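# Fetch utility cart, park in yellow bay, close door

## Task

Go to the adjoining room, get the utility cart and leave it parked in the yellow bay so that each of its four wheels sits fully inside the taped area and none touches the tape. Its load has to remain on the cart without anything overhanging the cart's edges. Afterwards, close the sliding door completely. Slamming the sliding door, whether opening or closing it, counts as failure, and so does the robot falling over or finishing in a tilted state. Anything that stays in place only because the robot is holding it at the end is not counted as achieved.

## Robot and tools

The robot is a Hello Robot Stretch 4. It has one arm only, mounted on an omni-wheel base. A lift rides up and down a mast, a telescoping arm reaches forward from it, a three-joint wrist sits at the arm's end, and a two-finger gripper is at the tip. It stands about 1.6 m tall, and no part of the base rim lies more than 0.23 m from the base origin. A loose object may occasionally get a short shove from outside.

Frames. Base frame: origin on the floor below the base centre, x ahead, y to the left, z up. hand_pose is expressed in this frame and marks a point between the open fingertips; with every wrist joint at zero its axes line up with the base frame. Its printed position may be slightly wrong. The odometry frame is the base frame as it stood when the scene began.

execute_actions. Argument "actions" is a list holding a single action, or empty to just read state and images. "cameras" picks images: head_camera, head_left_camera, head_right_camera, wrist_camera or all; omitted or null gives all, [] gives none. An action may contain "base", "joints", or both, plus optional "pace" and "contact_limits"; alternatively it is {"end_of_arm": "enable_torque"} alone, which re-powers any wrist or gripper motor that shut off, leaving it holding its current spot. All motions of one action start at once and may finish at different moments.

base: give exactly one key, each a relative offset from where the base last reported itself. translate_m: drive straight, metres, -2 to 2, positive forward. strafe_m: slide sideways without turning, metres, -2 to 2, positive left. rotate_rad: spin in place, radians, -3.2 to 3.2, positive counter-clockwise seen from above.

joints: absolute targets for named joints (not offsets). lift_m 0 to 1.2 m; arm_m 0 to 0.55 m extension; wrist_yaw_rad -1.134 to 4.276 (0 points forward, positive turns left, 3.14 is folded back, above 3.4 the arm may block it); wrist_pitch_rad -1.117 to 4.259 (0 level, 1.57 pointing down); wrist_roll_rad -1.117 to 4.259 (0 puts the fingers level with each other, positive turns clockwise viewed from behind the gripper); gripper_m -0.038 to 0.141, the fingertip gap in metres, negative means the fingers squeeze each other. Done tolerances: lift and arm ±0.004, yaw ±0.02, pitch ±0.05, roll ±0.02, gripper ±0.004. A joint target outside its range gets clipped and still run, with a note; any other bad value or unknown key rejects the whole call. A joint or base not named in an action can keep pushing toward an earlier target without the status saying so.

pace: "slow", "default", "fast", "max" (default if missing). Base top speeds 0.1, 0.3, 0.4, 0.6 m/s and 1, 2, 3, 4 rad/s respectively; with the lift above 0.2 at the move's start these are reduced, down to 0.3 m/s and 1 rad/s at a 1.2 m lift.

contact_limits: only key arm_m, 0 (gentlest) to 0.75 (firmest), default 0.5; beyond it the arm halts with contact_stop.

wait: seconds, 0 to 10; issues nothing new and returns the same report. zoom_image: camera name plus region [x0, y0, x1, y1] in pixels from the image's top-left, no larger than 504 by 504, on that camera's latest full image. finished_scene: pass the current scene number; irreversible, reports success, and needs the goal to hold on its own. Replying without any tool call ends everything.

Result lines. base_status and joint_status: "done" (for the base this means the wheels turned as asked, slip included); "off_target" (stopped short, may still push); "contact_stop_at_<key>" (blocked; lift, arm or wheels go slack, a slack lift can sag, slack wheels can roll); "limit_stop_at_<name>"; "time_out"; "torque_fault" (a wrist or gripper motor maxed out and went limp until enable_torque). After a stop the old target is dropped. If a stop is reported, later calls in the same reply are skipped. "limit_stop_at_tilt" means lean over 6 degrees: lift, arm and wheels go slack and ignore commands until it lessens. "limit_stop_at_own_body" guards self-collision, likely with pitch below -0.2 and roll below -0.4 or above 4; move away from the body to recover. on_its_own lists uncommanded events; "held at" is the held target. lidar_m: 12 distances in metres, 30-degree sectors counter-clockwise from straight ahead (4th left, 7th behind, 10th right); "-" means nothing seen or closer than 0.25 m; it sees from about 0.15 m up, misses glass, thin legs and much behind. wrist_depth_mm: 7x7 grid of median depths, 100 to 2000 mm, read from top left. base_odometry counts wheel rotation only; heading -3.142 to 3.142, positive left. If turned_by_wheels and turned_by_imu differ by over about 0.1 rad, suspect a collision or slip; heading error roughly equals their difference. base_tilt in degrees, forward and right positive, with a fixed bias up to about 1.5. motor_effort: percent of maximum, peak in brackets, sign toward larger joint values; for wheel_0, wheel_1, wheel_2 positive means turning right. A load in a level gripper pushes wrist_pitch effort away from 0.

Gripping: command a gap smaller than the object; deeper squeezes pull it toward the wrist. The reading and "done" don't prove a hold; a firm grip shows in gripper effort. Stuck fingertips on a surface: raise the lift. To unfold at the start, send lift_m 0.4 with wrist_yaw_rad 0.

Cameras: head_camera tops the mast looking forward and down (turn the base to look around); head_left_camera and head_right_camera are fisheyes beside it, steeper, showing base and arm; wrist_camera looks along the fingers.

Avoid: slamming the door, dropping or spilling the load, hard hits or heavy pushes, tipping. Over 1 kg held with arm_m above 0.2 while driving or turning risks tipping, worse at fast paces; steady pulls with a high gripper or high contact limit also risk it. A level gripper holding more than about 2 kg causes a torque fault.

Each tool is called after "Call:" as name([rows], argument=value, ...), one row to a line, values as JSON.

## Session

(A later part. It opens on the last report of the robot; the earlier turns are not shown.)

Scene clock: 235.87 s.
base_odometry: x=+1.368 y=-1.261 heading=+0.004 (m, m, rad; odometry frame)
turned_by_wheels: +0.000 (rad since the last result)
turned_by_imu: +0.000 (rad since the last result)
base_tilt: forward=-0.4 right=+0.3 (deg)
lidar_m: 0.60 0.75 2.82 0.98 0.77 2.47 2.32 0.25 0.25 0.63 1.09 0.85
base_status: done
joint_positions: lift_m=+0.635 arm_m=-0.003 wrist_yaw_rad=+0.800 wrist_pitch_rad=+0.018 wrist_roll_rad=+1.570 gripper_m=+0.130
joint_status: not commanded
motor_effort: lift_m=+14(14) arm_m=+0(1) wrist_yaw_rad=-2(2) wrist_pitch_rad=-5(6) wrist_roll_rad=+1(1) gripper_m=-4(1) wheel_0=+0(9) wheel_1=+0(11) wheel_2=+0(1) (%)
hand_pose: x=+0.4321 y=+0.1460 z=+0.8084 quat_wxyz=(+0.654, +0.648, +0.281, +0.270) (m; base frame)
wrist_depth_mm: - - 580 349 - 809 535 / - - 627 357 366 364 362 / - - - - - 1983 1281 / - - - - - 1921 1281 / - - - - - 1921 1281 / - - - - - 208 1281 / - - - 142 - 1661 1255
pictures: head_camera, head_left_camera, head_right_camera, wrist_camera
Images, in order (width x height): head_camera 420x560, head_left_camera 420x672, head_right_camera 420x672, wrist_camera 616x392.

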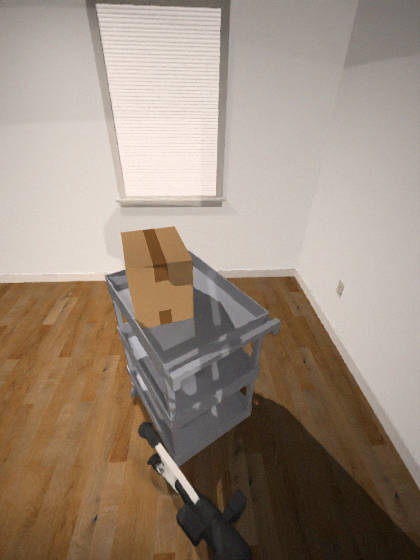

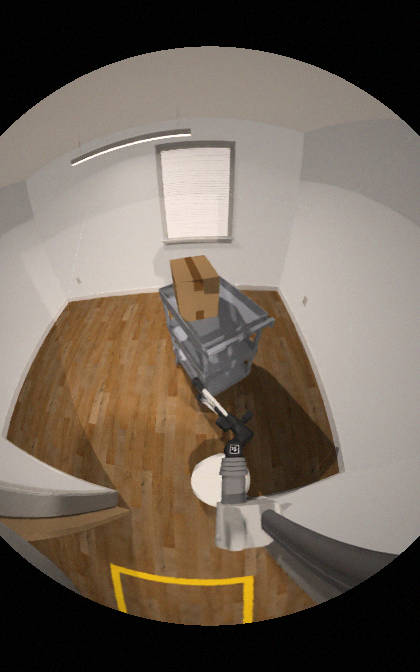

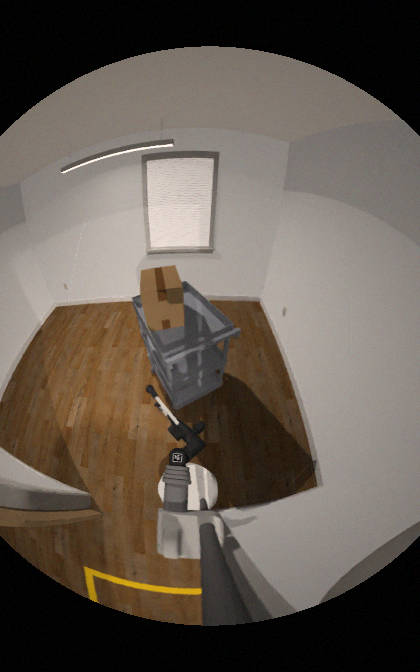

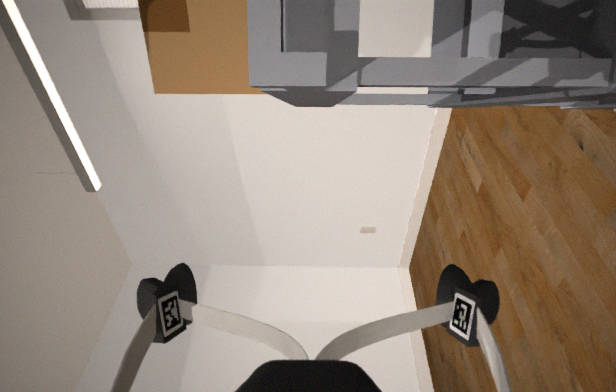

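Call:
execute_actions([
  {"base":{"translate_m":0.08},"joints":{"wrist_yaw_rad":0.6}},
], cameras=[])

Call:
execute_actions([
  {"base":{"strafe_m":-0.27}},
])

Scene clock: 255.67 s.
base_odometry: x=+1.448 y=-1.261 heading=+0.004 (m, m, rad; odometry frame)
turned_by_wheels: +0.000 (rad since the last result)
turned_by_imu: -0.001 (rad since the last result)
base_tilt: forward=-0.4 right=+0.2 (deg)
lidar_m: 0.51 0.60 2.82 1.38 0.81 2.57 2.41 0.29 0.36 0.87 1.10 0.72
base_status: done
joint_positions: lift_m=+0.635 arm_m=-0.003 wrist_yaw_rad=+0.600 wrist_pitch_rad=+0.018 wrist_roll_rad=+1.570 gripper_m=+0.130
joint_status: all done
motor_effort: lift_m=+14(14) arm_m=+0(0) wrist_yaw_rad=-2(11) wrist_pitch_rad=-7(6) wrist_roll_rad=+2(1) gripper_m=+0(0) wheel_0=+1(5) wheel_1=+2(5) wheel_2=+0(10) (%)
hand_pose: x=+0.4558 y=+0.0908 z=+0.8084 quat_wxyz=(+0.678, +0.673, +0.215, +0.203) (m; base frame)
wrist_depth_mm: 1983 1983 1921 336 1921 798 539 / - 1983 554 336 - 798 535 / - - 574 336 - 798 535 / - - 597 336 946 691 492 / - - - - - 1756 1255 / - - - - - 209 1281 / - - - 142 - 1661 1281
pictures: none
No camera images: the call's "cameras" was empty. Leave "cameras" out to get every camera's image.

Scene clock: 257.90 s.
base_odometry: x=+1.449 y=-1.531 heading=+0.004 (m, m, rad; odometry frame)
turned_by_wheels: +0.000 (rad since the last result)
turned_by_imu: +0.000 (rad since the last result)
base_tilt: forward=-0.4 right=+0.2 (deg)
lidar_m: 0.66 0.60 3.11 1.28 1.05 0.25 0.25 0.25 0.35 0.79 0.81 1.08
base_status: done
joint_positions: lift_m=+0.635 arm_m=-0.003 wrist_yaw_rad=+0.600 wrist_pitch_rad=+0.018 wrist_roll_rad=+1.570 gripper_m=+0.130
joint_status: not commanded
motor_effort: lift_m=+15(15) arm_m=+0(1) wrist_yaw_rad=-2(3) wrist_pitch_rad=-5(5) wrist_roll_rad=+1(0) gripper_m=-1(2) wheel_0=-1(9) wheel_1=+0(12) wheel_2=+0(0) (%)
hand_pose: x=+0.4558 y=+0.0907 z=+0.8083 quat_wxyz=(+0.678, +0.673, +0.215, +0.203) (m; base frame)
wrist_depth_mm: 1983 1983 1983 466 1983 1808 1205 / - - - 488 - 691 484 / - - - 488 - 788 480 / - - 778 488 - 788 484 / - - 715 488 - 788 484 / - - 741 492 1078 209 484 / - - - 143 - 508 484
pictures: head_camera, head_left_camera, head_right_camera, wrist_camera
Images, in order (width x height): head_camera 420x560, head_left_camera 420x672, head_right_camera 420x672, wrist_camera 616x392.

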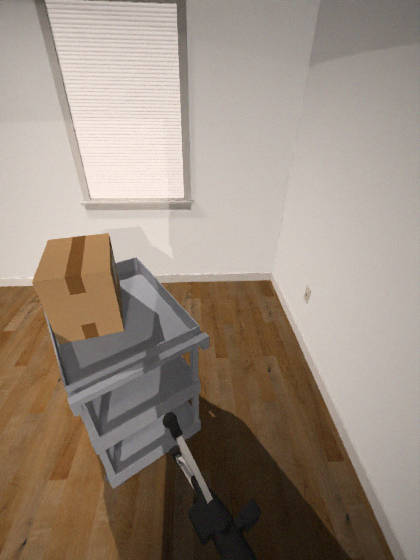

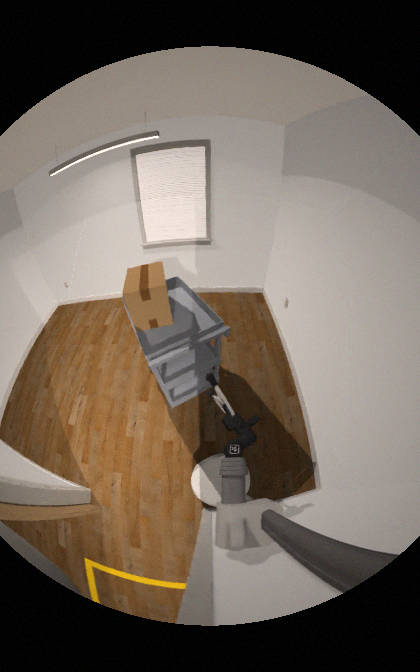

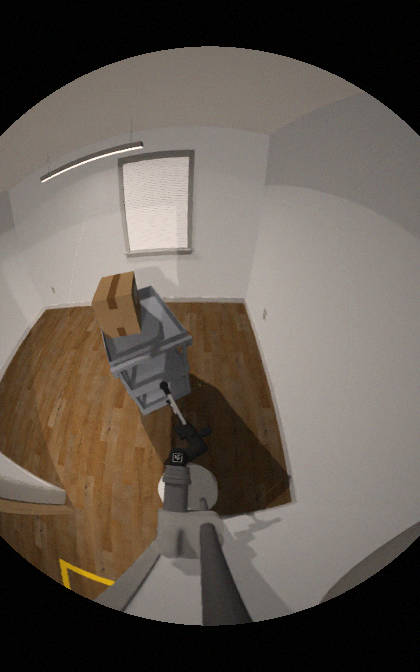

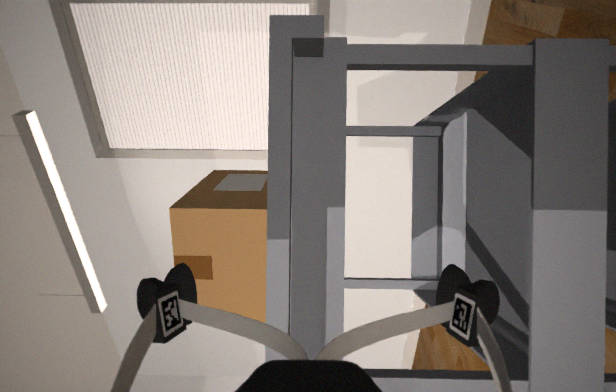

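Call:
execute_actions([
  {"base":{"strafe_m":0.08}},
], cameras=[])

Call:
execute_actions([
  {"base":{"translate_m":0.17},"pace":"slow"},
], cameras=["wrist_camera","head_camera"])

Scene clock: 266.27 s.
base_odometry: x=+1.449 y=-1.451 heading=+0.004 (m, m, rad; odometry frame)
turned_by_wheels: +0.000 (rad since the last result)
turned_by_imu: -0.002 (rad since the last result)
base_tilt: forward=-0.4 right=+0.2 (deg)
lidar_m: 0.63 0.58 3.02 1.31 0.98 2.55 0.25 0.25 0.35 0.83 0.89 1.19
base_status: done
joint_positions: lift_m=+0.635 arm_m=-0.003 wrist_yaw_rad=+0.600 wrist_pitch_rad=+0.018 wrist_roll_rad=+1.570 gripper_m=+0.130
joint_status: not commanded
motor_effort: lift_m=+15(15) arm_m=-1(0) wrist_yaw_rad=-3(3) wrist_pitch_rad=-4(8) wrist_roll_rad=+1(1) gripper_m=-1(1) wheel_0=+1(7) wheel_1=+1(13) wheel_2=+0(0) (%)
hand_pose: x=+0.4558 y=+0.0907 z=+0.8083 quat_wxyz=(+0.678, +0.673, +0.215, +0.203) (m; base frame)
wrist_depth_mm: 1983 1983 1983 442 1983 1756 439 / - - - 445 - 741 436 / - - - 445 - 798 439 / - - 661 442 - 788 436 / - - 699 442 - 788 439 / - - 707 442 - 209 442 / - - - 143 - 449 445
pictures: none
No camera images: the call's "cameras" was empty. Leave "cameras" out to get every camera's image.

Scene clock: 269.23 s.
base_odometry: x=+1.619 y=-1.450 heading=+0.004 (m, m, rad; odometry frame)
turned_by_wheels: +0.000 (rad since the last result)
turned_by_imu: -0.001 (rad since the last result)
base_tilt: forward=-0.4 right=+0.2 (deg)
lidar_m: 0.52 0.40 2.93 2.18 1.07 2.70 0.41 0.43 0.56 0.85 0.89 1.17
base_status: done
joint_positions: lift_m=+0.635 arm_m=-0.003 wrist_yaw_rad=+0.600 wrist_pitch_rad=+0.018 wrist_roll_rad=+1.570 gripper_m=+0.130
joint_status: not commanded
motor_effort: lift_m=+15(15) arm_m=-1(1) wrist_yaw_rad=-2(2) wrist_pitch_rad=-6(9) wrist_roll_rad=+1(1) gripper_m=-2(2) wheel_0=+3(4) wheel_1=+3(6) wheel_2=-3(7) (%)
hand_pose: x=+0.4558 y=+0.0907 z=+0.8083 quat_wxyz=(+0.678, +0.673, +0.215, +0.203) (m; base frame)
wrist_depth_mm: 1863 1808 1756 303 315 315 314 / 1983 1983 1863 303 1921 1808 504 / - - - 301 1983 798 535 / - - 580 303 - 788 530 / - 525 508 303 - 788 530 / - 539 243 303 904 209 530 / - 569 554 142 - 668 525
pictures: head_camera, wrist_camera
Images, in order (width x height): head_camera 420x560, wrist_camera 616x392.

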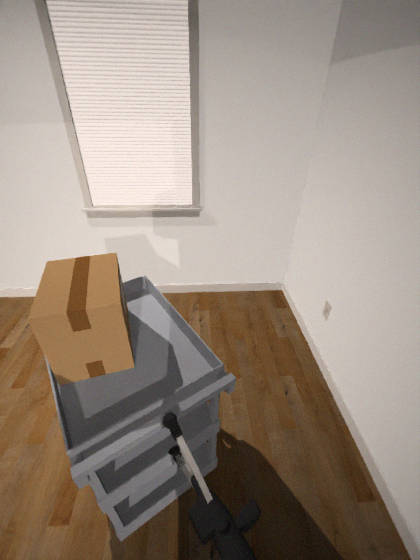

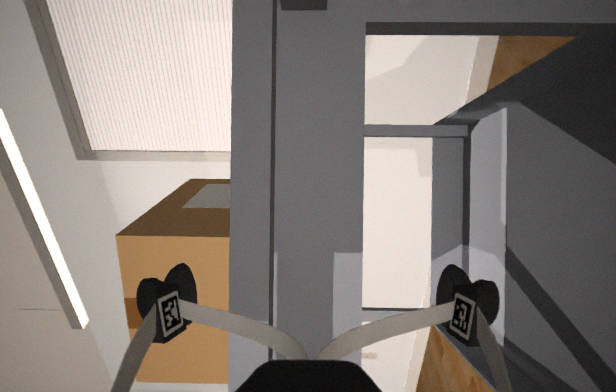

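Call:
execute_actions([
  {"base":{"strafe_m":0.065},"pace":"slow"},
], cameras=[])

Call:
execute_actions([
  {"base":{"translate_m":0.095},"pace":"slow"},
], cameras=["wrist_camera"])

Call:
execute_actions([
  {"joints":{"gripper_m":-0.01}},
], cameras=["wrist_camera"])

Scene clock: 282.77 s.
base_odometry: x=+1.619 y=-1.385 heading=+0.004 (m, m, rad; odometry frame)
turned_by_wheels: +0.000 (rad since the last result)
turned_by_imu: -0.002 (rad since the last result)
base_tilt: forward=-0.3 right=+0.3 (deg)
lidar_m: 0.49 0.39 2.91 2.19 1.01 2.74 0.41 0.44 0.58 0.92 0.97 1.26
base_status: done
joint_positions: lift_m=+0.635 arm_m=-0.003 wrist_yaw_rad=+0.600 wrist_pitch_rad=+0.018 wrist_roll_rad=+1.570 gripper_m=+0.130
joint_status: not commanded
motor_effort: lift_m=+15(15) arm_m=-1(1) wrist_yaw_rad=-2(2) wrist_pitch_rad=-8(7) wrist_roll_rad=+1(1) gripper_m=-4(1) wheel_0=-2(5) wheel_1=+3(5) wheel_2=+0(3) (%)
hand_pose: x=+0.4558 y=+0.0907 z=+0.8083 quat_wxyz=(+0.678, +0.673, +0.215, +0.203) (m; base frame)
wrist_depth_mm: 1808 1808 206 265 1756 1708 496 / 1983 1921 206 265 1863 741 535 / - - 206 265 - 798 535 / - 480 206 266 - 788 530 / - 500 206 265 - 788 530 / - 512 206 265 854 209 530 / - - 206 142 - 1661 508
pictures: none
No camera images: the call's "cameras" was empty. Leave "cameras" out to get every camera's image.

Scene clock: 285.00 s.
base_odometry: x=+1.713 y=-1.385 heading=+0.004 (m, m, rad; odometry frame)
turned_by_wheels: +0.000 (rad since the last result)
turned_by_imu: -0.001 (rad since the last result)
base_tilt: forward=-0.4 right=+0.3 (deg)
lidar_m: 0.42 0.33 2.78 2.69 1.08 2.83 0.49 0.52 0.71 0.91 0.95 1.25
base_status: done
joint_positions: lift_m=+0.635 arm_m=-0.003 wrist_yaw_rad=+0.599 wrist_pitch_rad=+0.010 wrist_roll_rad=+1.570 gripper_m=+0.130
joint_status: not commanded
motor_effort: lift_m=+15(15) arm_m=+0(1) wrist_yaw_rad=+1(14) wrist_pitch_rad=+17(18) wrist_roll_rad=+2(3) gripper_m=-3(3) wheel_0=+2(5) wheel_1=+3(5) wheel_2=-6(10) (%)
hand_pose: x=+0.4559 y=+0.0904 z=+0.8107 quat_wxyz=(+0.677, +0.674, +0.212, +0.205) (m; base frame)
wrist_depth_mm: 1756 1708 160 220 1661 1661 1308 / 1863 1863 159 219 1756 1756 521 / 1983 - 159 218 798 778 549 / - - 158 217 - 820 544 / - 433 157 216 - 809 544 / - 202 156 215 213 208 539 / - 466 155 151 - 699 539
pictures: wrist_camera
Images, in order (width x height): wrist_camera 616x392.

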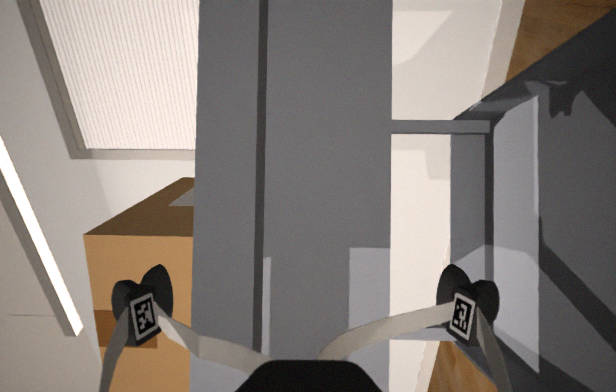

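Scene clock: 287.27 s.
base_odometry: x=+1.714 y=-1.385 heading=+0.004 (m, m, rad; odometry frame)
turned_by_wheels: +0.000 (rad since the last result)
turned_by_imu: +0.000 (rad since the last result)
base_tilt: forward=-0.4 right=+0.2 (deg)
lidar_m: 0.43 0.31 2.78 2.67 1.08 2.81 0.49 0.52 0.70 0.93 0.95 0.52
base_status: not commanded
joint_positions: lift_m=+0.635 arm_m=-0.003 wrist_yaw_rad=+0.604 wrist_pitch_rad=+0.011 wrist_roll_rad=+1.571 gripper_m=-0.009
joint_status: all done
on_its_own: wrist_yaw_rad is at rest, and its effort (-15) is outside its rest range (-13 to +13)
motor_effort: lift_m=+14(15) arm_m=+0(0) wrist_yaw_rad=-15(15) wrist_pitch_rad=+12(48) wrist_roll_rad=-2(2) gripper_m=-33(33) wheel_0=+1(2) wheel_1=-1(3) wheel_2=+2(6) (%)
hand_pose: x=+0.4554 y=+0.0920 z=+0.8102 quat_wxyz=(+0.676, +0.674, +0.214, +0.207) (m; base frame)
wrist_depth_mm: 1756 1708 138 198 197 1661 1308 / 1921 1863 137 197 196 1808 525 / 1983 - 137 196 195 778 549 / - - 136 196 195 809 544 / - 413 136 195 194 798 544 / - 177 135 194 193 661 539 / 146 442 135 193 191 621 477
pictures: wrist_camera
Images, in order (width x height): wrist_camera 616x392.

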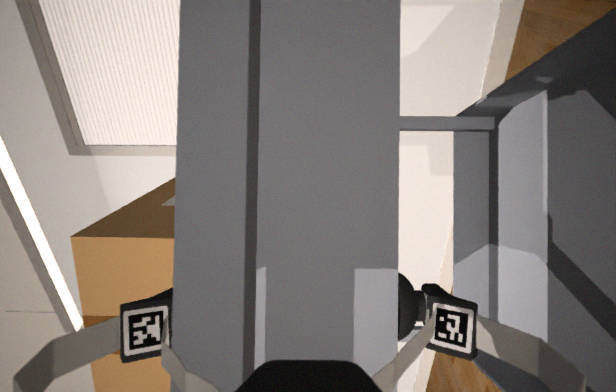

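Call:
execute_actions([
  {"base":{"translate_m":-0.1},"pace":"slow"},
], cameras=[])

Call:
execute_actions([
  {"base":{"strafe_m":0.17},"joints":{"wrist_yaw_rad":0.4},"pace":"slow"},
], cameras=[])

Call:
execute_actions([
  {"base":{"strafe_m":0.185},"joints":{"wrist_yaw_rad":0.2},"pace":"slow"},
], cameras=["wrist_camera","head_camera"])

Scene clock: 302.97 s.
base_odometry: x=+1.614 y=-1.385 heading=+0.004 (m, m, rad; odometry frame)
turned_by_wheels: +0.000 (rad since the last result)
turned_by_imu: -0.002 (rad since the last result)
base_tilt: forward=-0.4 right=+0.2 (deg)
lidar_m: 0.42 0.33 2.94 2.17 1.01 2.73 0.40 0.43 0.57 0.92 0.94 0.51
base_status: done
joint_positions: lift_m=+0.635 arm_m=-0.003 wrist_yaw_rad=+0.594 wrist_pitch_rad=+0.013 wrist_roll_rad=+1.567 gripper_m=-0.009
joint_status: not commanded
on_its_own: wrist_yaw_rad is at rest, and its effort (+15) is outside its rest range (-13 to +13)
motor_effort: lift_m=+14(14) arm_m=+0(0) wrist_yaw_rad=+15(14) wrist_pitch_rad=+7(14) wrist_roll_rad=+7(7) gripper_m=-33(36) wheel_0=-5(5) wheel_1=-5(8) wheel_2=+5(13) (%)
hand_pose: x=+0.4563 y=+0.0891 z=+0.8098 quat_wxyz=(+0.679, +0.674, +0.211, +0.203) (m; base frame)
wrist_depth_mm: 1863 1808 131 189 189 1708 508 / 1921 1983 132 190 190 759 544 / - - 133 192 191 788 544 / - 480 134 193 193 788 539 / - 418 135 195 194 798 539 / - 176 135 196 195 654 539 / 147 466 136 196 196 591 484
pictures: none
No camera images: the call's "cameras" was empty. Leave "cameras" out to get every camera's image.

Scene clock: 305.80 s.
base_odometry: x=+1.613 y=-1.215 heading=+0.004 (m, m, rad; odometry frame)
turned_by_wheels: +0.000 (rad since the last result)
turned_by_imu: -0.003 (rad since the last result)
base_tilt: forward=-0.4 right=+0.3 (deg)
lidar_m: 0.38 0.35 2.79 2.24 0.87 0.90 2.58 0.45 0.59 1.10 1.14 0.46
base_status: done
joint_positions: lift_m=+0.635 arm_m=-0.003 wrist_yaw_rad=+0.392 wrist_pitch_rad=+0.014 wrist_roll_rad=+1.569 gripper_m=-0.009
joint_status: all done
on_its_own: wrist_yaw_rad is at rest, and its effort (+21) is outside its rest range (-13 to +13)
motor_effort: lift_m=+14(14) arm_m=+0(0) wrist_yaw_rad=+21(66) wrist_pitch_rad=+7(7) wrist_roll_rad=+2(11) gripper_m=-30(34) wheel_0=-3(9) wheel_1=+3(8) wheel_2=-4(5) (%)
hand_pose: x=+0.4683 y=+0.0294 z=+0.8096 quat_wxyz=(+0.695, +0.692, +0.142, +0.133) (m; base frame)
wrist_depth_mm: 1863 1808 140 199 198 1808 1281 / 1983 1921 140 199 778 778 530 / - - 140 199 778 768 539 / - 585 141 200 - 798 539 / - 415 141 200 - 809 539 / - 177 141 201 198 654 535 / 147 459 141 201 201 591 473
pictures: none
No camera images: the call's "cameras" was empty. Leave "cameras" out to get every camera's image.

Scene clock: 308.80 s.
base_odometry: x=+1.612 y=-1.030 heading=+0.003 (m, m, rad; odometry frame)
turned_by_wheels: -0.001 (rad since the last result)
turned_by_imu: -0.003 (rad since the last result)
base_tilt: forward=-0.4 right=+0.2 (deg)
lidar_m: 0.37 0.36 2.58 2.33 0.75 0.77 2.60 0.55 0.59 1.27 1.30 0.42
base_status: done
joint_positions: lift_m=+0.635 arm_m=-0.003 wrist_yaw_rad=+0.193 wrist_pitch_rad=+0.013 wrist_roll_rad=+1.570 gripper_m=-0.009
joint_status: all done
on_its_own: wrist_yaw_rad is at rest, and its effort (+18) is outside its rest range (-13 to +13)
motor_effort: lift_m=+14(14) arm_m=+0(1) wrist_yaw_rad=+18(63) wrist_pitch_rad=+6(4) wrist_roll_rad=-1(8) gripper_m=-29(35) wheel_0=-4(10) wheel_1=+1(8) wheel_2=-3(4) (%)
hand_pose: x=+0.4682 y=-0.0305 z=+0.8097 quat_wxyz=(+0.704, +0.703, +0.073, +0.063) (m; base frame)
wrist_depth_mm: 1921 1863 144 202 1863 1808 1229 / 1921 1921 144 203 788 778 530 / 1983 1983 145 204 1921 798 544 / - 574 146 205 1983 809 539 / - 424 147 206 1983 798 539 / - 176 147 208 202 654 539 / 145 473 148 208 207 574 477
pictures: head_camera, wrist_camera
Images, in order (width x height): head_camera 420x560, wrist_camera 616x392.

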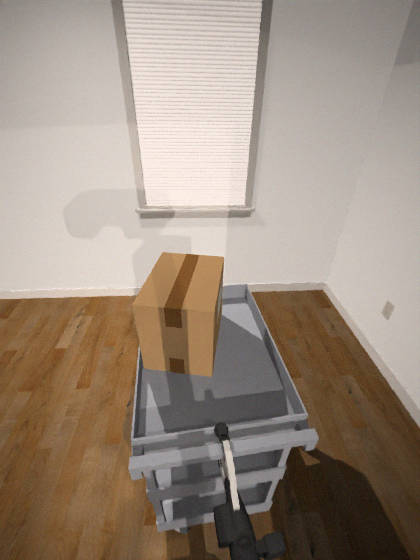

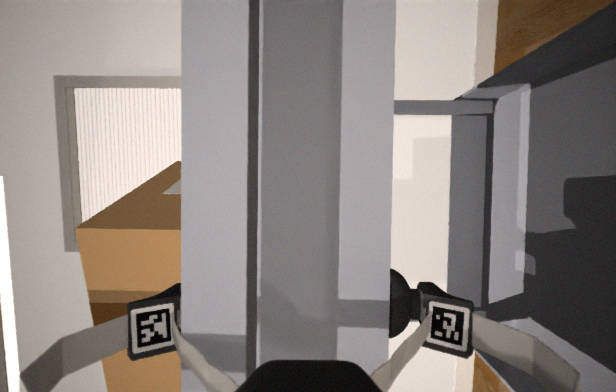

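Call:
execute_actions([
  {"base":{"strafe_m":0.16},"joints":{"wrist_yaw_rad":0.0},"pace":"slow"},
], cameras=[])

Call:
execute_actions([
  {"base":{"translate_m":-0.3},"pace":"slow"},
])

Scene clock: 319.43 s.
base_odometry: x=+1.612 y=-0.870 heading=+0.003 (m, m, rad; odometry frame)
turned_by_wheels: +0.000 (rad since the last result)
turned_by_imu: -0.003 (rad since the last result)
base_tilt: forward=-0.4 right=+0.3 (deg)
lidar_m: 0.37 0.39 2.42 2.29 0.68 0.62 2.60 0.78 0.68 1.44 1.48 0.41
base_status: done
joint_positions: lift_m=+0.635 arm_m=-0.003 wrist_yaw_rad=-0.007 wrist_pitch_rad=+0.013 wrist_roll_rad=+1.571 gripper_m=-0.009
joint_status: all done
on_its_own: wrist_yaw_rad is at rest, and its effort (+19) is outside its rest range (-13 to +13)
motor_effort: lift_m=+14(14) arm_m=+0(0) wrist_yaw_rad=+19(62) wrist_pitch_rad=+8(8) wrist_roll_rad=-3(4) gripper_m=-30(35) wheel_0=-4(8) wheel_1=+3(7) wheel_2=-2(8) (%)
hand_pose: x=+0.4562 y=-0.0895 z=+0.8098 quat_wxyz=(+0.707, +0.707, +0.002, -0.007) (m; base frame)
wrist_depth_mm: - - 155 213 - 1983 1255 / - - 156 215 - 1863 530 / - - 156 215 798 788 544 / 1983 - 156 215 1983 820 544 / - 436 156 215 1983 809 539 / - 442 157 216 215 654 535 / 1983 477 157 216 216 603 477
pictures: none
No camera images: the call's "cameras" was empty. Leave "cameras" out to get every camera's image.

Scene clock: 323.73 s.
base_odometry: x=+1.312 y=-0.871 heading=+0.003 (m, m, rad; odometry frame)
turned_by_wheels: +0.000 (rad since the last result)
turned_by_imu: +0.001 (rad since the last result)
base_tilt: forward=-0.4 right=+0.1 (deg)
lidar_m: 0.40 0.44 2.40 0.84 0.44 0.43 2.30 2.25 0.55 0.54 1.49 0.41
base_status: done
joint_positions: lift_m=+0.635 arm_m=-0.003 wrist_yaw_rad=+0.006 wrist_pitch_rad=+0.013 wrist_roll_rad=+1.570 gripper_m=-0.009
joint_status: not commanded
on_its_own: wrist_yaw_rad is at rest, and its effort (-19) is outside its rest range (-13 to +13)
motor_effort: lift_m=+14(14) arm_m=+0(0) wrist_yaw_rad=-19(24) wrist_pitch_rad=+8(8) wrist_roll_rad=+0(2) gripper_m=-35(39) wheel_0=+1(7) wheel_1=-4(5) wheel_2=+7(12) (%)
hand_pose: x=+0.4573 y=-0.0857 z=+0.8098 quat_wxyz=(+0.707, +0.707, +0.007, -0.003) (m; base frame)
wrist_depth_mm: - - 144 200 200 1983 504 / - - 147 205 759 759 544 / - - 151 209 - 798 539 / - 459 154 213 - 820 544 / - 449 158 219 820 809 539 / - 473 161 224 200 676 535 / 1808 - 164 227 228 1661 492
pictures: head_camera, head_left_camera, head_right_camera, wrist_camera
Images, in order (width x height): head_camera 420x560, head_left_camera 420x672, head_right_camera 420x672, wrist_camera 616x392.

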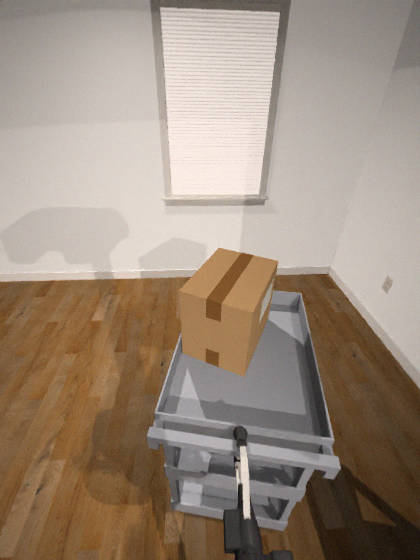

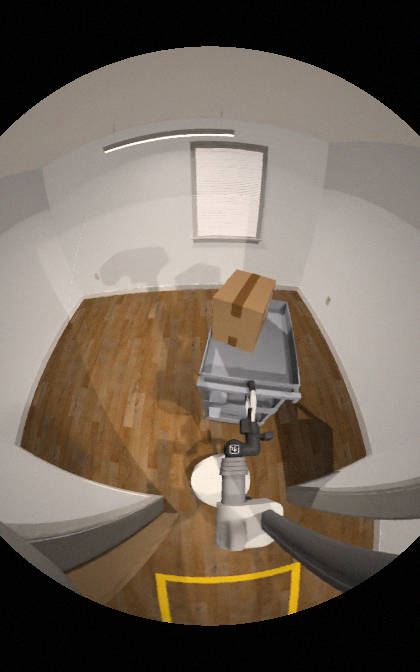

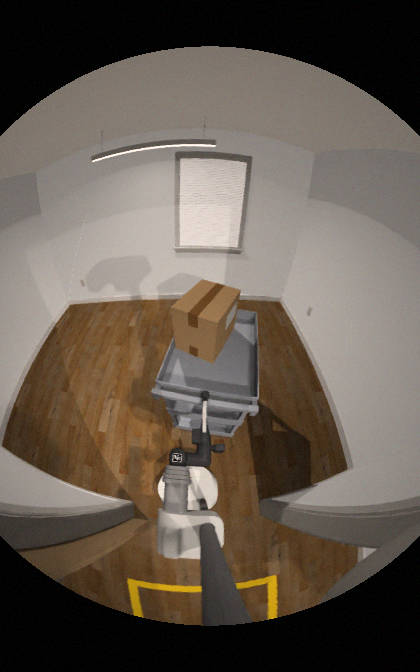

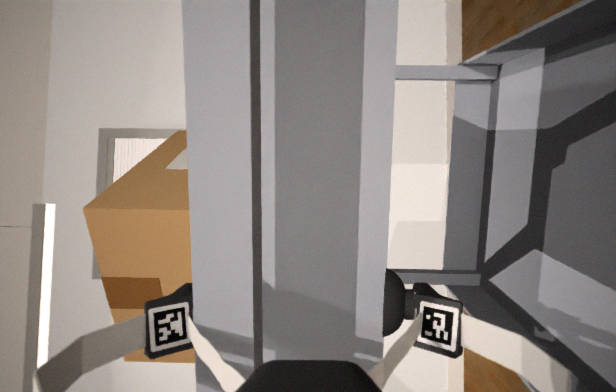

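Call:
execute_actions([
  {"joints":{"gripper_m":0.12}},
], cameras=[])

Call:
execute_actions([
  {"base":{"translate_m":0.04},"joints":{"wrist_yaw_rad":-0.1},"pace":"slow"},
], cameras=[])

Call:
execute_actions([
  {"joints":{"gripper_m":-0.02}},
], cameras=["wrist_camera"])

Scene clock: 339.47 s.
base_odometry: x=+1.312 y=-0.871 heading=+0.003 (m, m, rad; odometry frame)
turned_by_wheels: +0.000 (rad since the last result)
turned_by_imu: -0.002 (rad since the last result)
base_tilt: forward=-0.3 right=+0.2 (deg)
lidar_m: 0.42 0.46 2.40 0.85 0.44 0.42 2.29 2.25 0.55 0.54 1.50 0.43
base_status: not commanded
joint_positions: lift_m=+0.635 arm_m=-0.003 wrist_yaw_rad=+0.000 wrist_pitch_rad=+0.016 wrist_roll_rad=+1.570 gripper_m=+0.120
joint_status: all done
motor_effort: lift_m=+14(14) arm_m=+0(0) wrist_yaw_rad=-1(19) wrist_pitch_rad=-1(24) wrist_roll_rad=+1(1) gripper_m=-3(33) wheel_0=+2(2) wheel_1=-3(4) wheel_2=+2(7) (%)
hand_pose: x=+0.4568 y=-0.0876 z=+0.8089 quat_wxyz=(+0.707, +0.707, +0.006, -0.006) (m; base frame)
wrist_depth_mm: - - 167 223 - 1983 496 / - - 171 227 - 741 535 / - - 174 231 - 798 535 / - 500 178 236 - 798 535 / - 469 181 240 - 798 535 / - 500 183 245 244 210 530 / - - 188 142 - 627 517
pictures: none
No camera images: the call's "cameras" was empty. Leave "cameras" out to get every camera's image.

Scene clock: 341.00 s.
base_odometry: x=+1.352 y=-0.871 heading=+0.003 (m, m, rad; odometry frame)
turned_by_wheels: +0.000 (rad since the last result)
turned_by_imu: +0.000 (rad since the last result)
base_tilt: forward=-0.4 right=+0.2 (deg)
lidar_m: 0.38 0.42 2.40 1.04 0.47 0.47 2.34 2.23 0.56 0.60 1.50 0.42
base_status: done
joint_positions: lift_m=+0.635 arm_m=-0.003 wrist_yaw_rad=-0.101 wrist_pitch_rad=+0.010 wrist_roll_rad=+1.570 gripper_m=+0.120
joint_status: all done
motor_effort: lift_m=+14(14) arm_m=+0(0) wrist_yaw_rad=+2(4) wrist_pitch_rad=+16(15) wrist_roll_rad=+1(1) gripper_m=-2(2) wheel_0=+3(4) wheel_1=+4(5) wheel_2=-3(8) (%)
hand_pose: x=+0.4465 y=-0.1161 z=+0.8107 quat_wxyz=(+0.706, +0.706, -0.032, -0.039) (m; base frame)
wrist_depth_mm: - - 159 217 226 1756 1205 / - - 160 218 - - 508 / - - 160 219 798 798 549 / - - 160 220 - 820 544 / - 452 162 220 - 820 544 / - 207 163 222 220 209 539 / - 473 163 223 - 699 544
pictures: none
No camera images: the call's "cameras" was empty. Leave "cameras" out to get every camera's image.

Scene clock: 343.20 s.
base_odometry: x=+1.352 y=-0.871 heading=+0.003 (m, m, rad; odometry frame)
turned_by_wheels: +0.000 (rad since the last result)
turned_by_imu: -0.001 (rad since the last result)
base_tilt: forward=-0.3 right=+0.3 (deg)
lidar_m: 0.38 0.40 2.40 1.04 0.46 0.46 2.33 2.22 0.55 0.59 1.49 0.41
base_status: not commanded
joint_positions: lift_m=+0.635 arm_m=-0.003 wrist_yaw_rad=-0.100 wrist_pitch_rad=+0.014 wrist_roll_rad=+1.570 gripper_m=-0.019
joint_status: all done
motor_effort: lift_m=+14(14) arm_m=+0(0) wrist_yaw_rad=-3(8) wrist_pitch_rad=+6(31) wrist_roll_rad=-1(1) gripper_m=-35(31) wheel_0=+1(3) wheel_1=+3(4) wheel_2=+0(3) (%)
hand_pose: x=+0.4467 y=-0.1157 z=+0.8096 quat_wxyz=(+0.706, +0.706, -0.030, -0.040) (m; base frame)
wrist_depth_mm: - - 150 208 228 1863 1281 / - - 151 209 - 1921 500 / - - 152 211 798 759 539 / - - 152 212 - 809 535 / - 445 153 213 - 798 535 / - 433 154 213 212 699 535 / 143 466 154 214 214 609 473
pictures: wrist_camera
Images, in order (width x height): wrist_camera 616x392.

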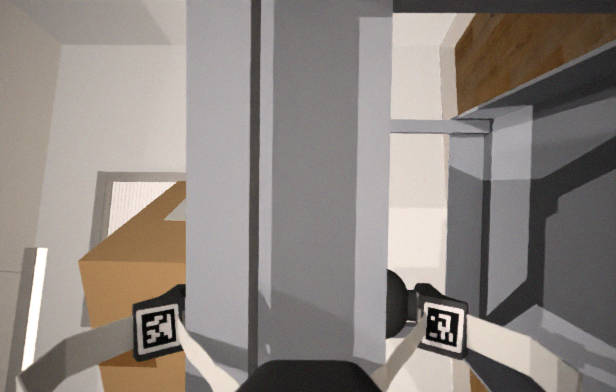

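Call:
execute_actions([
  {"joints":{"gripper_m":0.14}},
], cameras=[])

Call:
execute_actions([
  {"base":{"translate_m":0.045},"joints":{"wrist_yaw_rad":-0.13,"lift_m":0.625},"pace":"slow"},
], cameras=[])

Call:
execute_actions([
  {"joints":{"gripper_m":-0.02}},
], cameras=[])

Call:
execute_actions([
  {"base":{"translate_m":-0.35},"joints":{"wrist_yaw_rad":-0.05},"pace":"slow"},
])

Scene clock: 353.03 s.
base_odometry: x=+1.352 y=-0.871 heading=+0.003 (m, m, rad; odometry frame)
turned_by_wheels: +0.000 (rad since the last result)
turned_by_imu: -0.002 (rad since the last result)
base_tilt: forward=-0.4 right=+0.2 (deg)
lidar_m: 0.38 0.45 2.39 1.05 0.46 0.45 2.32 2.24 0.54 0.59 1.50 0.43
base_status: not commanded
joint_positions: lift_m=+0.635 arm_m=-0.003 wrist_yaw_rad=-0.101 wrist_pitch_rad=+0.016 wrist_roll_rad=+1.570 gripper_m=+0.140
joint_status: all done
motor_effort: lift_m=+14(14) arm_m=+0(0) wrist_yaw_rad=+1(7) wrist_pitch_rad=-2(25) wrist_roll_rad=+0(1) gripper_m=-2(35) wheel_0=+1(1) wheel_1=+3(3) wheel_2=+0(0) (%)
hand_pose: x=+0.4465 y=-0.1160 z=+0.8088 quat_wxyz=(+0.706, +0.706, -0.030, -0.041) (m; base frame)
wrist_depth_mm: - - 175 234 239 251 250 / - - 177 236 - 1983 500 / - - 177 236 842 798 535 / - - 178 236 - 798 535 / - 473 178 237 - 798 530 / - 212 178 238 238 198 530 / - 484 179 145 - 683 525
pictures: none
No camera images: the call's "cameras" was empty. Leave "cameras" out to get every camera's image.

Scene clock: 354.67 s.
base_odometry: x=+1.397 y=-0.871 heading=+0.003 (m, m, rad; odometry frame)
turned_by_wheels: +0.000 (rad since the last result)
turned_by_imu: +0.000 (rad since the last result)
base_tilt: forward=-0.4 right=+0.1 (deg)
lidar_m: 0.38 0.43 2.40 1.28 0.48 0.50 2.37 2.24 0.57 0.78 1.48 0.42
base_status: done
joint_positions: lift_m=+0.625 arm_m=-0.003 wrist_yaw_rad=-0.131 wrist_pitch_rad=+0.012 wrist_roll_rad=+1.570 gripper_m=+0.140
joint_status: all done
motor_effort: lift_m=+13(14) arm_m=+0(0) wrist_yaw_rad=+1(18) wrist_pitch_rad=+12(17) wrist_roll_rad=-1(0) gripper_m=-5(2) wheel_0=+4(7) wheel_1=+3(6) wheel_2=-5(10) (%)
hand_pose: x=+0.4429 y=-0.1244 z=+0.8001 quat_wxyz=(+0.706, +0.706, -0.042, -0.051) (m; base frame)
wrist_depth_mm: - - 174 233 237 236 236 / - - 173 233 - 1983 508 / - - 173 232 - 788 525 / - - 173 232 - 788 525 / - 508 173 232 - 788 521 / - 199 172 231 - 199 517 / - 473 172 146 - 683 517
pictures: none
No camera images: the call's "cameras" was empty. Leave "cameras" out to get every camera's image.

Scene clock: 357.17 s.
base_odometry: x=+1.397 y=-0.871 heading=+0.003 (m, m, rad; odometry frame)
turned_by_wheels: +0.000 (rad since the last result)
turned_by_imu: -0.001 (rad since the last result)
base_tilt: forward=-0.4 right=+0.3 (deg)
lidar_m: 0.38 0.40 2.39 1.30 0.50 0.49 2.37 2.23 0.57 0.80 1.49 0.41
base_status: not commanded
joint_positions: lift_m=+0.625 arm_m=-0.003 wrist_yaw_rad=-0.131 wrist_pitch_rad=+0.008 wrist_roll_rad=+1.571 gripper_m=-0.019
joint_status: all done
on_its_own: wrist_pitch_rad is at rest, and its effort (+26) is outside its rest range (-23 to +23)
motor_effort: lift_m=+13(13) arm_m=+0(0) wrist_yaw_rad=+1(10) wrist_pitch_rad=+26(54) wrist_roll_rad=-4(3) gripper_m=-37(36) wheel_0=-1(3) wheel_1=+1(3) wheel_2=+0(5) (%)
hand_pose: x=+0.4429 y=-0.1244 z=+0.8014 quat_wxyz=(+0.705, +0.706, -0.044, -0.049) (m; base frame)
wrist_depth_mm: - - 158 217 221 226 224 / - - 158 217 - 1983 517 / - - 158 216 809 788 535 / - - 158 216 - 809 535 / - 500 157 216 - 809 535 / - 177 157 216 199 699 530 / 141 455 157 215 214 640 492
pictures: none
No camera images: the call's "cameras" was empty. Leave "cameras" out to get every camera's image.

Scene clock: 361.93 s.
base_odometry: x=+1.047 y=-0.872 heading=+0.004 (m, m, rad; odometry frame)
turned_by_wheels: +0.001 (rad since the last result)
turned_by_imu: +0.002 (rad since the last result)
base_tilt: forward=-0.4 right=+0.3 (deg)
lidar_m: 0.37 0.41 2.39 0.30 0.28 2.14 2.03 2.10 1.56 0.52 1.53 0.41
base_status: done
joint_positions: lift_m=+0.625 arm_m=-0.003 wrist_yaw_rad=-0.040 wrist_pitch_rad=+0.008 wrist_roll_rad=+1.572 gripper_m=-0.019
joint_status: all done
on_its_own: wrist_yaw_rad is at rest, and its effort (-33) is outside its rest range (-13 to +13)
motor_effort: lift_m=+13(13) arm_m=+0(0) wrist_yaw_rad=-33(50) wrist_pitch_rad=+20(24) wrist_roll_rad=-6(12) gripper_m=-29(34) wheel_0=+2(8) wheel_1=-2(10) wheel_2=+7(12) (%)
hand_pose: x=+0.4532 y=-0.0987 z=+0.8014 quat_wxyz=(+0.706, +0.707, -0.011, -0.017) (m; base frame)
wrist_depth_mm: - - 152 209 213 224 691 / - - 153 211 - - 508 / - - 153 212 - 778 535 / - - 154 213 - 820 539 / - 477 155 214 - 809 535 / - 177 156 216 200 699 535 / - 466 157 216 215 168 492
pictures: head_camera, head_left_camera, head_right_camera, wrist_camera
Images, in order (width x height): head_camera 420x560, head_left_camera 420x672, head_right_camera 420x672, wrist_camera 616x392.

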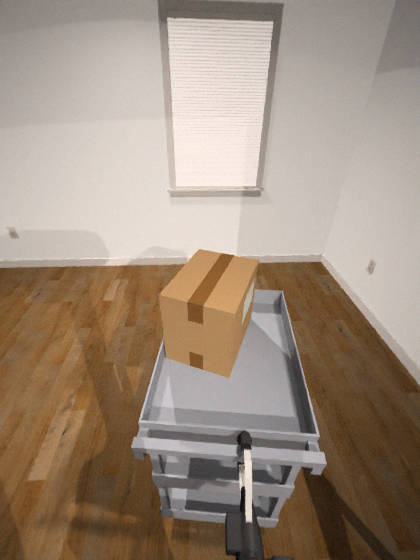

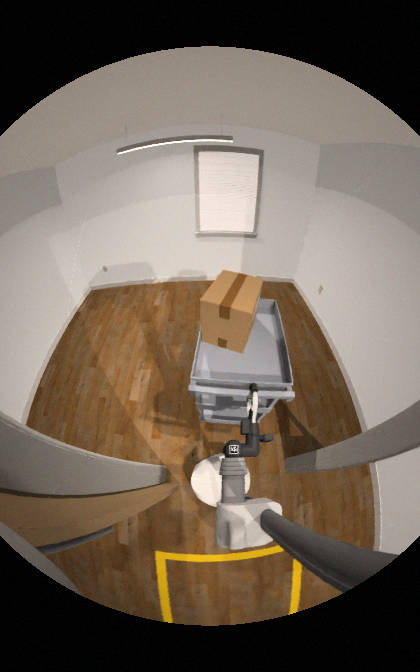

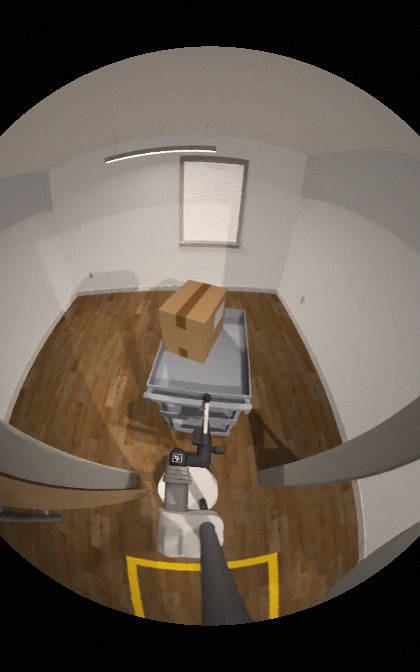

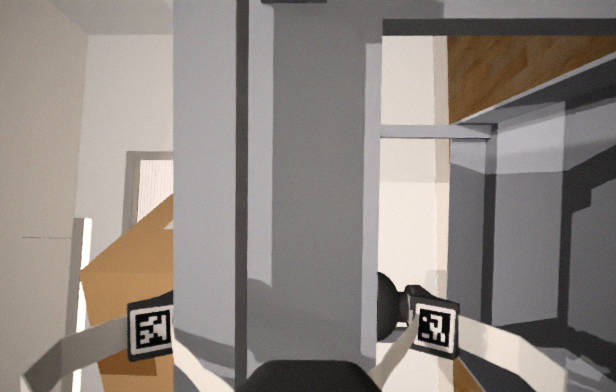

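Call:
execute_actions([
  {"base":{"translate_m":-0.5},"joints":{"wrist_yaw_rad":0.0},"pace":"slow"},
], cameras=["head_camera","head_left_camera"])

Call:
execute_actions([
  {"base":{"translate_m":-0.5},"pace":"slow"},
])

Scene clock: 380.60 s.
base_odometry: x=+0.547 y=-0.874 heading=+0.005 (m, m, rad; odometry frame)
turned_by_wheels: +0.001 (rad since the last result)
turned_by_imu: +0.003 (rad since the last result)
base_tilt: forward=-0.4 right=+0.2 (deg)
lidar_m: 0.37 0.38 0.46 1.34 2.27 1.61 1.53 1.58 1.58 1.50 0.72 0.43
base_status: done
joint_positions: lift_m=+0.625 arm_m=-0.003 wrist_yaw_rad=+0.014 wrist_pitch_rad=+0.007 wrist_roll_rad=+1.575 gripper_m=-0.019
joint_status: all done
on_its_own: wrist_yaw_rad is at rest, and its effort (-42) is outside its rest range (-13 to +13); wrist_pitch_rad is at rest, and its effort (+25) is outside its rest range (-23 to +23)
motor_effort: lift_m=+13(13) arm_m=+0(0) wrist_yaw_rad=-42(41) wrist_pitch_rad=+25(23) wrist_roll_rad=-13(13) gripper_m=-29(31) wheel_0=+4(8) wheel_1=-1(4) wheel_2=+8(12) (%)
hand_pose: x=+0.4580 y=-0.0834 z=+0.8015 quat_wxyz=(+0.706, +0.708, +0.007, +0.002) (m; base frame)
wrist_depth_mm: - - 158 216 220 220 217 / - - 158 216 - - 1205 / - - 157 216 798 788 539 / - - 158 216 - 820 539 / - 512 157 216 - 809 535 / - 177 157 216 200 699 535 / - 455 156 215 214 167 496
pictures: head_camera, head_left_camera
Images, in order (width x height): head_camera 420x560, head_left_camera 420x672.

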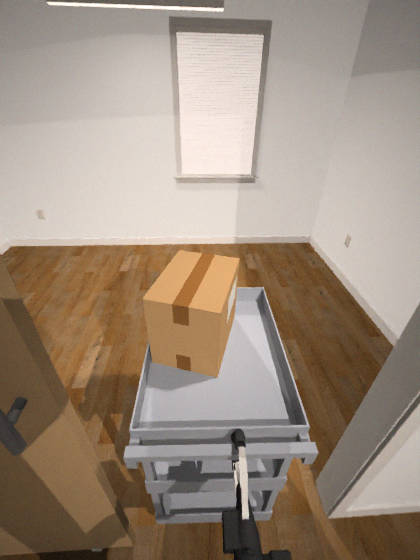

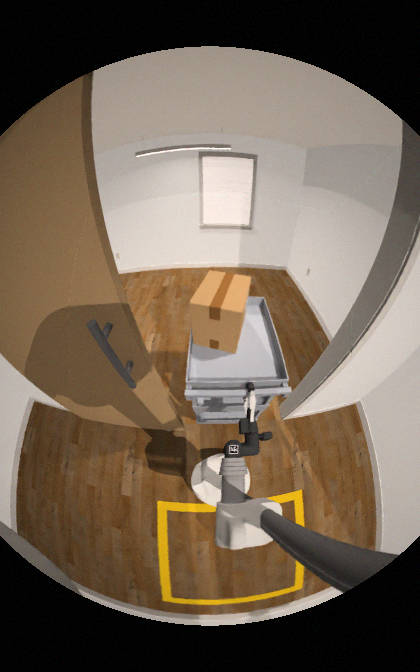

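Scene clock: 386.87 s.
base_odometry: x=+0.048 y=-0.877 heading=+0.006 (m, m, rad; odometry frame)
turned_by_wheels: +0.001 (rad since the last result)
turned_by_imu: +0.007 (rad since the last result)
base_tilt: forward=-0.4 right=+0.2 (deg)
lidar_m: 0.36 0.37 1.23 2.18 1.56 1.11 1.02 1.07 1.43 1.52 1.43 0.43
base_status: done
joint_positions: lift_m=+0.625 arm_m=-0.003 wrist_yaw_rad=+0.014 wrist_pitch_rad=+0.006 wrist_roll_rad=+1.575 gripper_m=-0.019
joint_status: not commanded
on_its_own: wrist_yaw_rad is at rest, and its effort (-43) is outside its rest range (-13 to +13); wrist_pitch_rad is at rest, and its effort (+27) is outside its rest range (-23 to +23); wrist_roll_rad is at rest, and its effort (-15) is outside its rest range (-13 to +13)
motor_effort: lift_m=+13(13) arm_m=+0(0) wrist_yaw_rad=-43(51) wrist_pitch_rad=+27(27) wrist_roll_rad=-15(14) gripper_m=-30(31) wheel_0=+5(6) wheel_1=+0(2) wheel_2=+10(15) (%)
hand_pose: x=+0.4580 y=-0.0833 z=+0.8018 quat_wxyz=(+0.706, +0.709, +0.007, +0.003) (m; base frame)
wrist_depth_mm: - - 174 234 238 237 236 / - - 171 232 - 1921 1281 / - - 168 228 - 1983 504 / - - 166 224 - 788 539 / - - 163 220 - 798 539 / - 424 159 216 197 707 539 / - 433 156 213 212 168 500
pictures: head_camera, head_left_camera, head_right_camera, wrist_camera
Images, in order (width x height): head_camera 420x560, head_left_camera 420x672, head_right_camera 420x672, wrist_camera 616x392.

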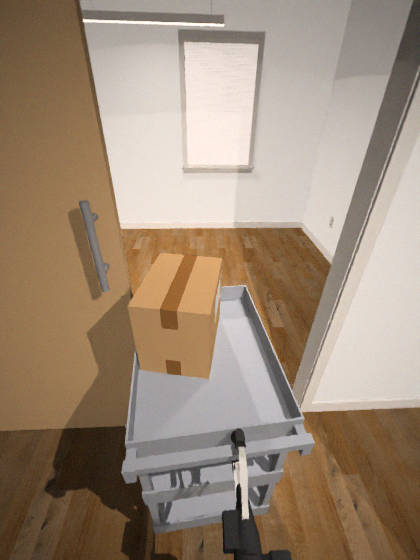

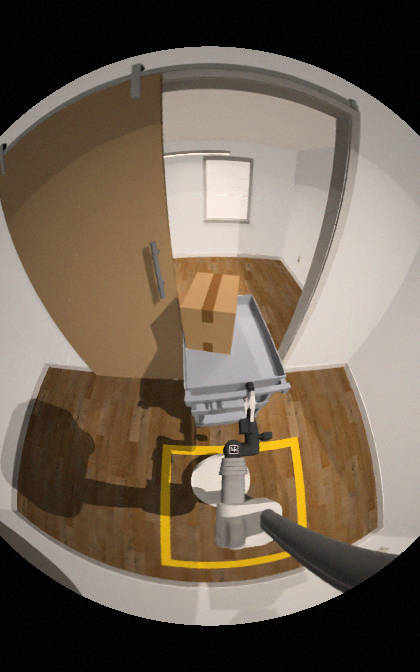

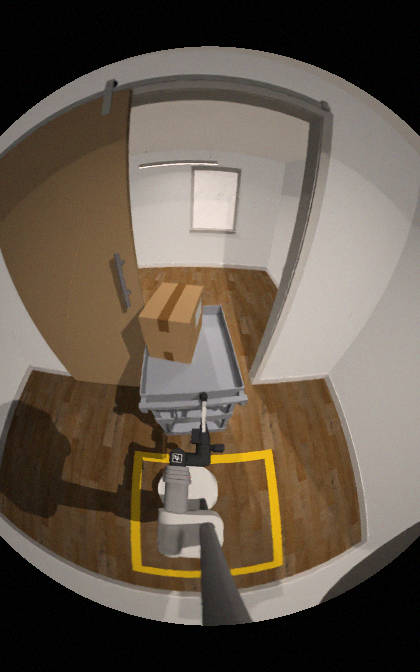

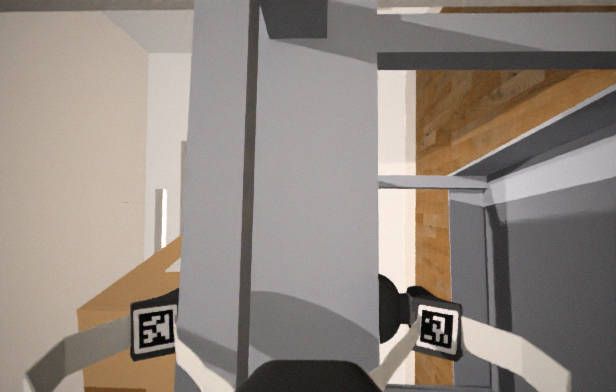

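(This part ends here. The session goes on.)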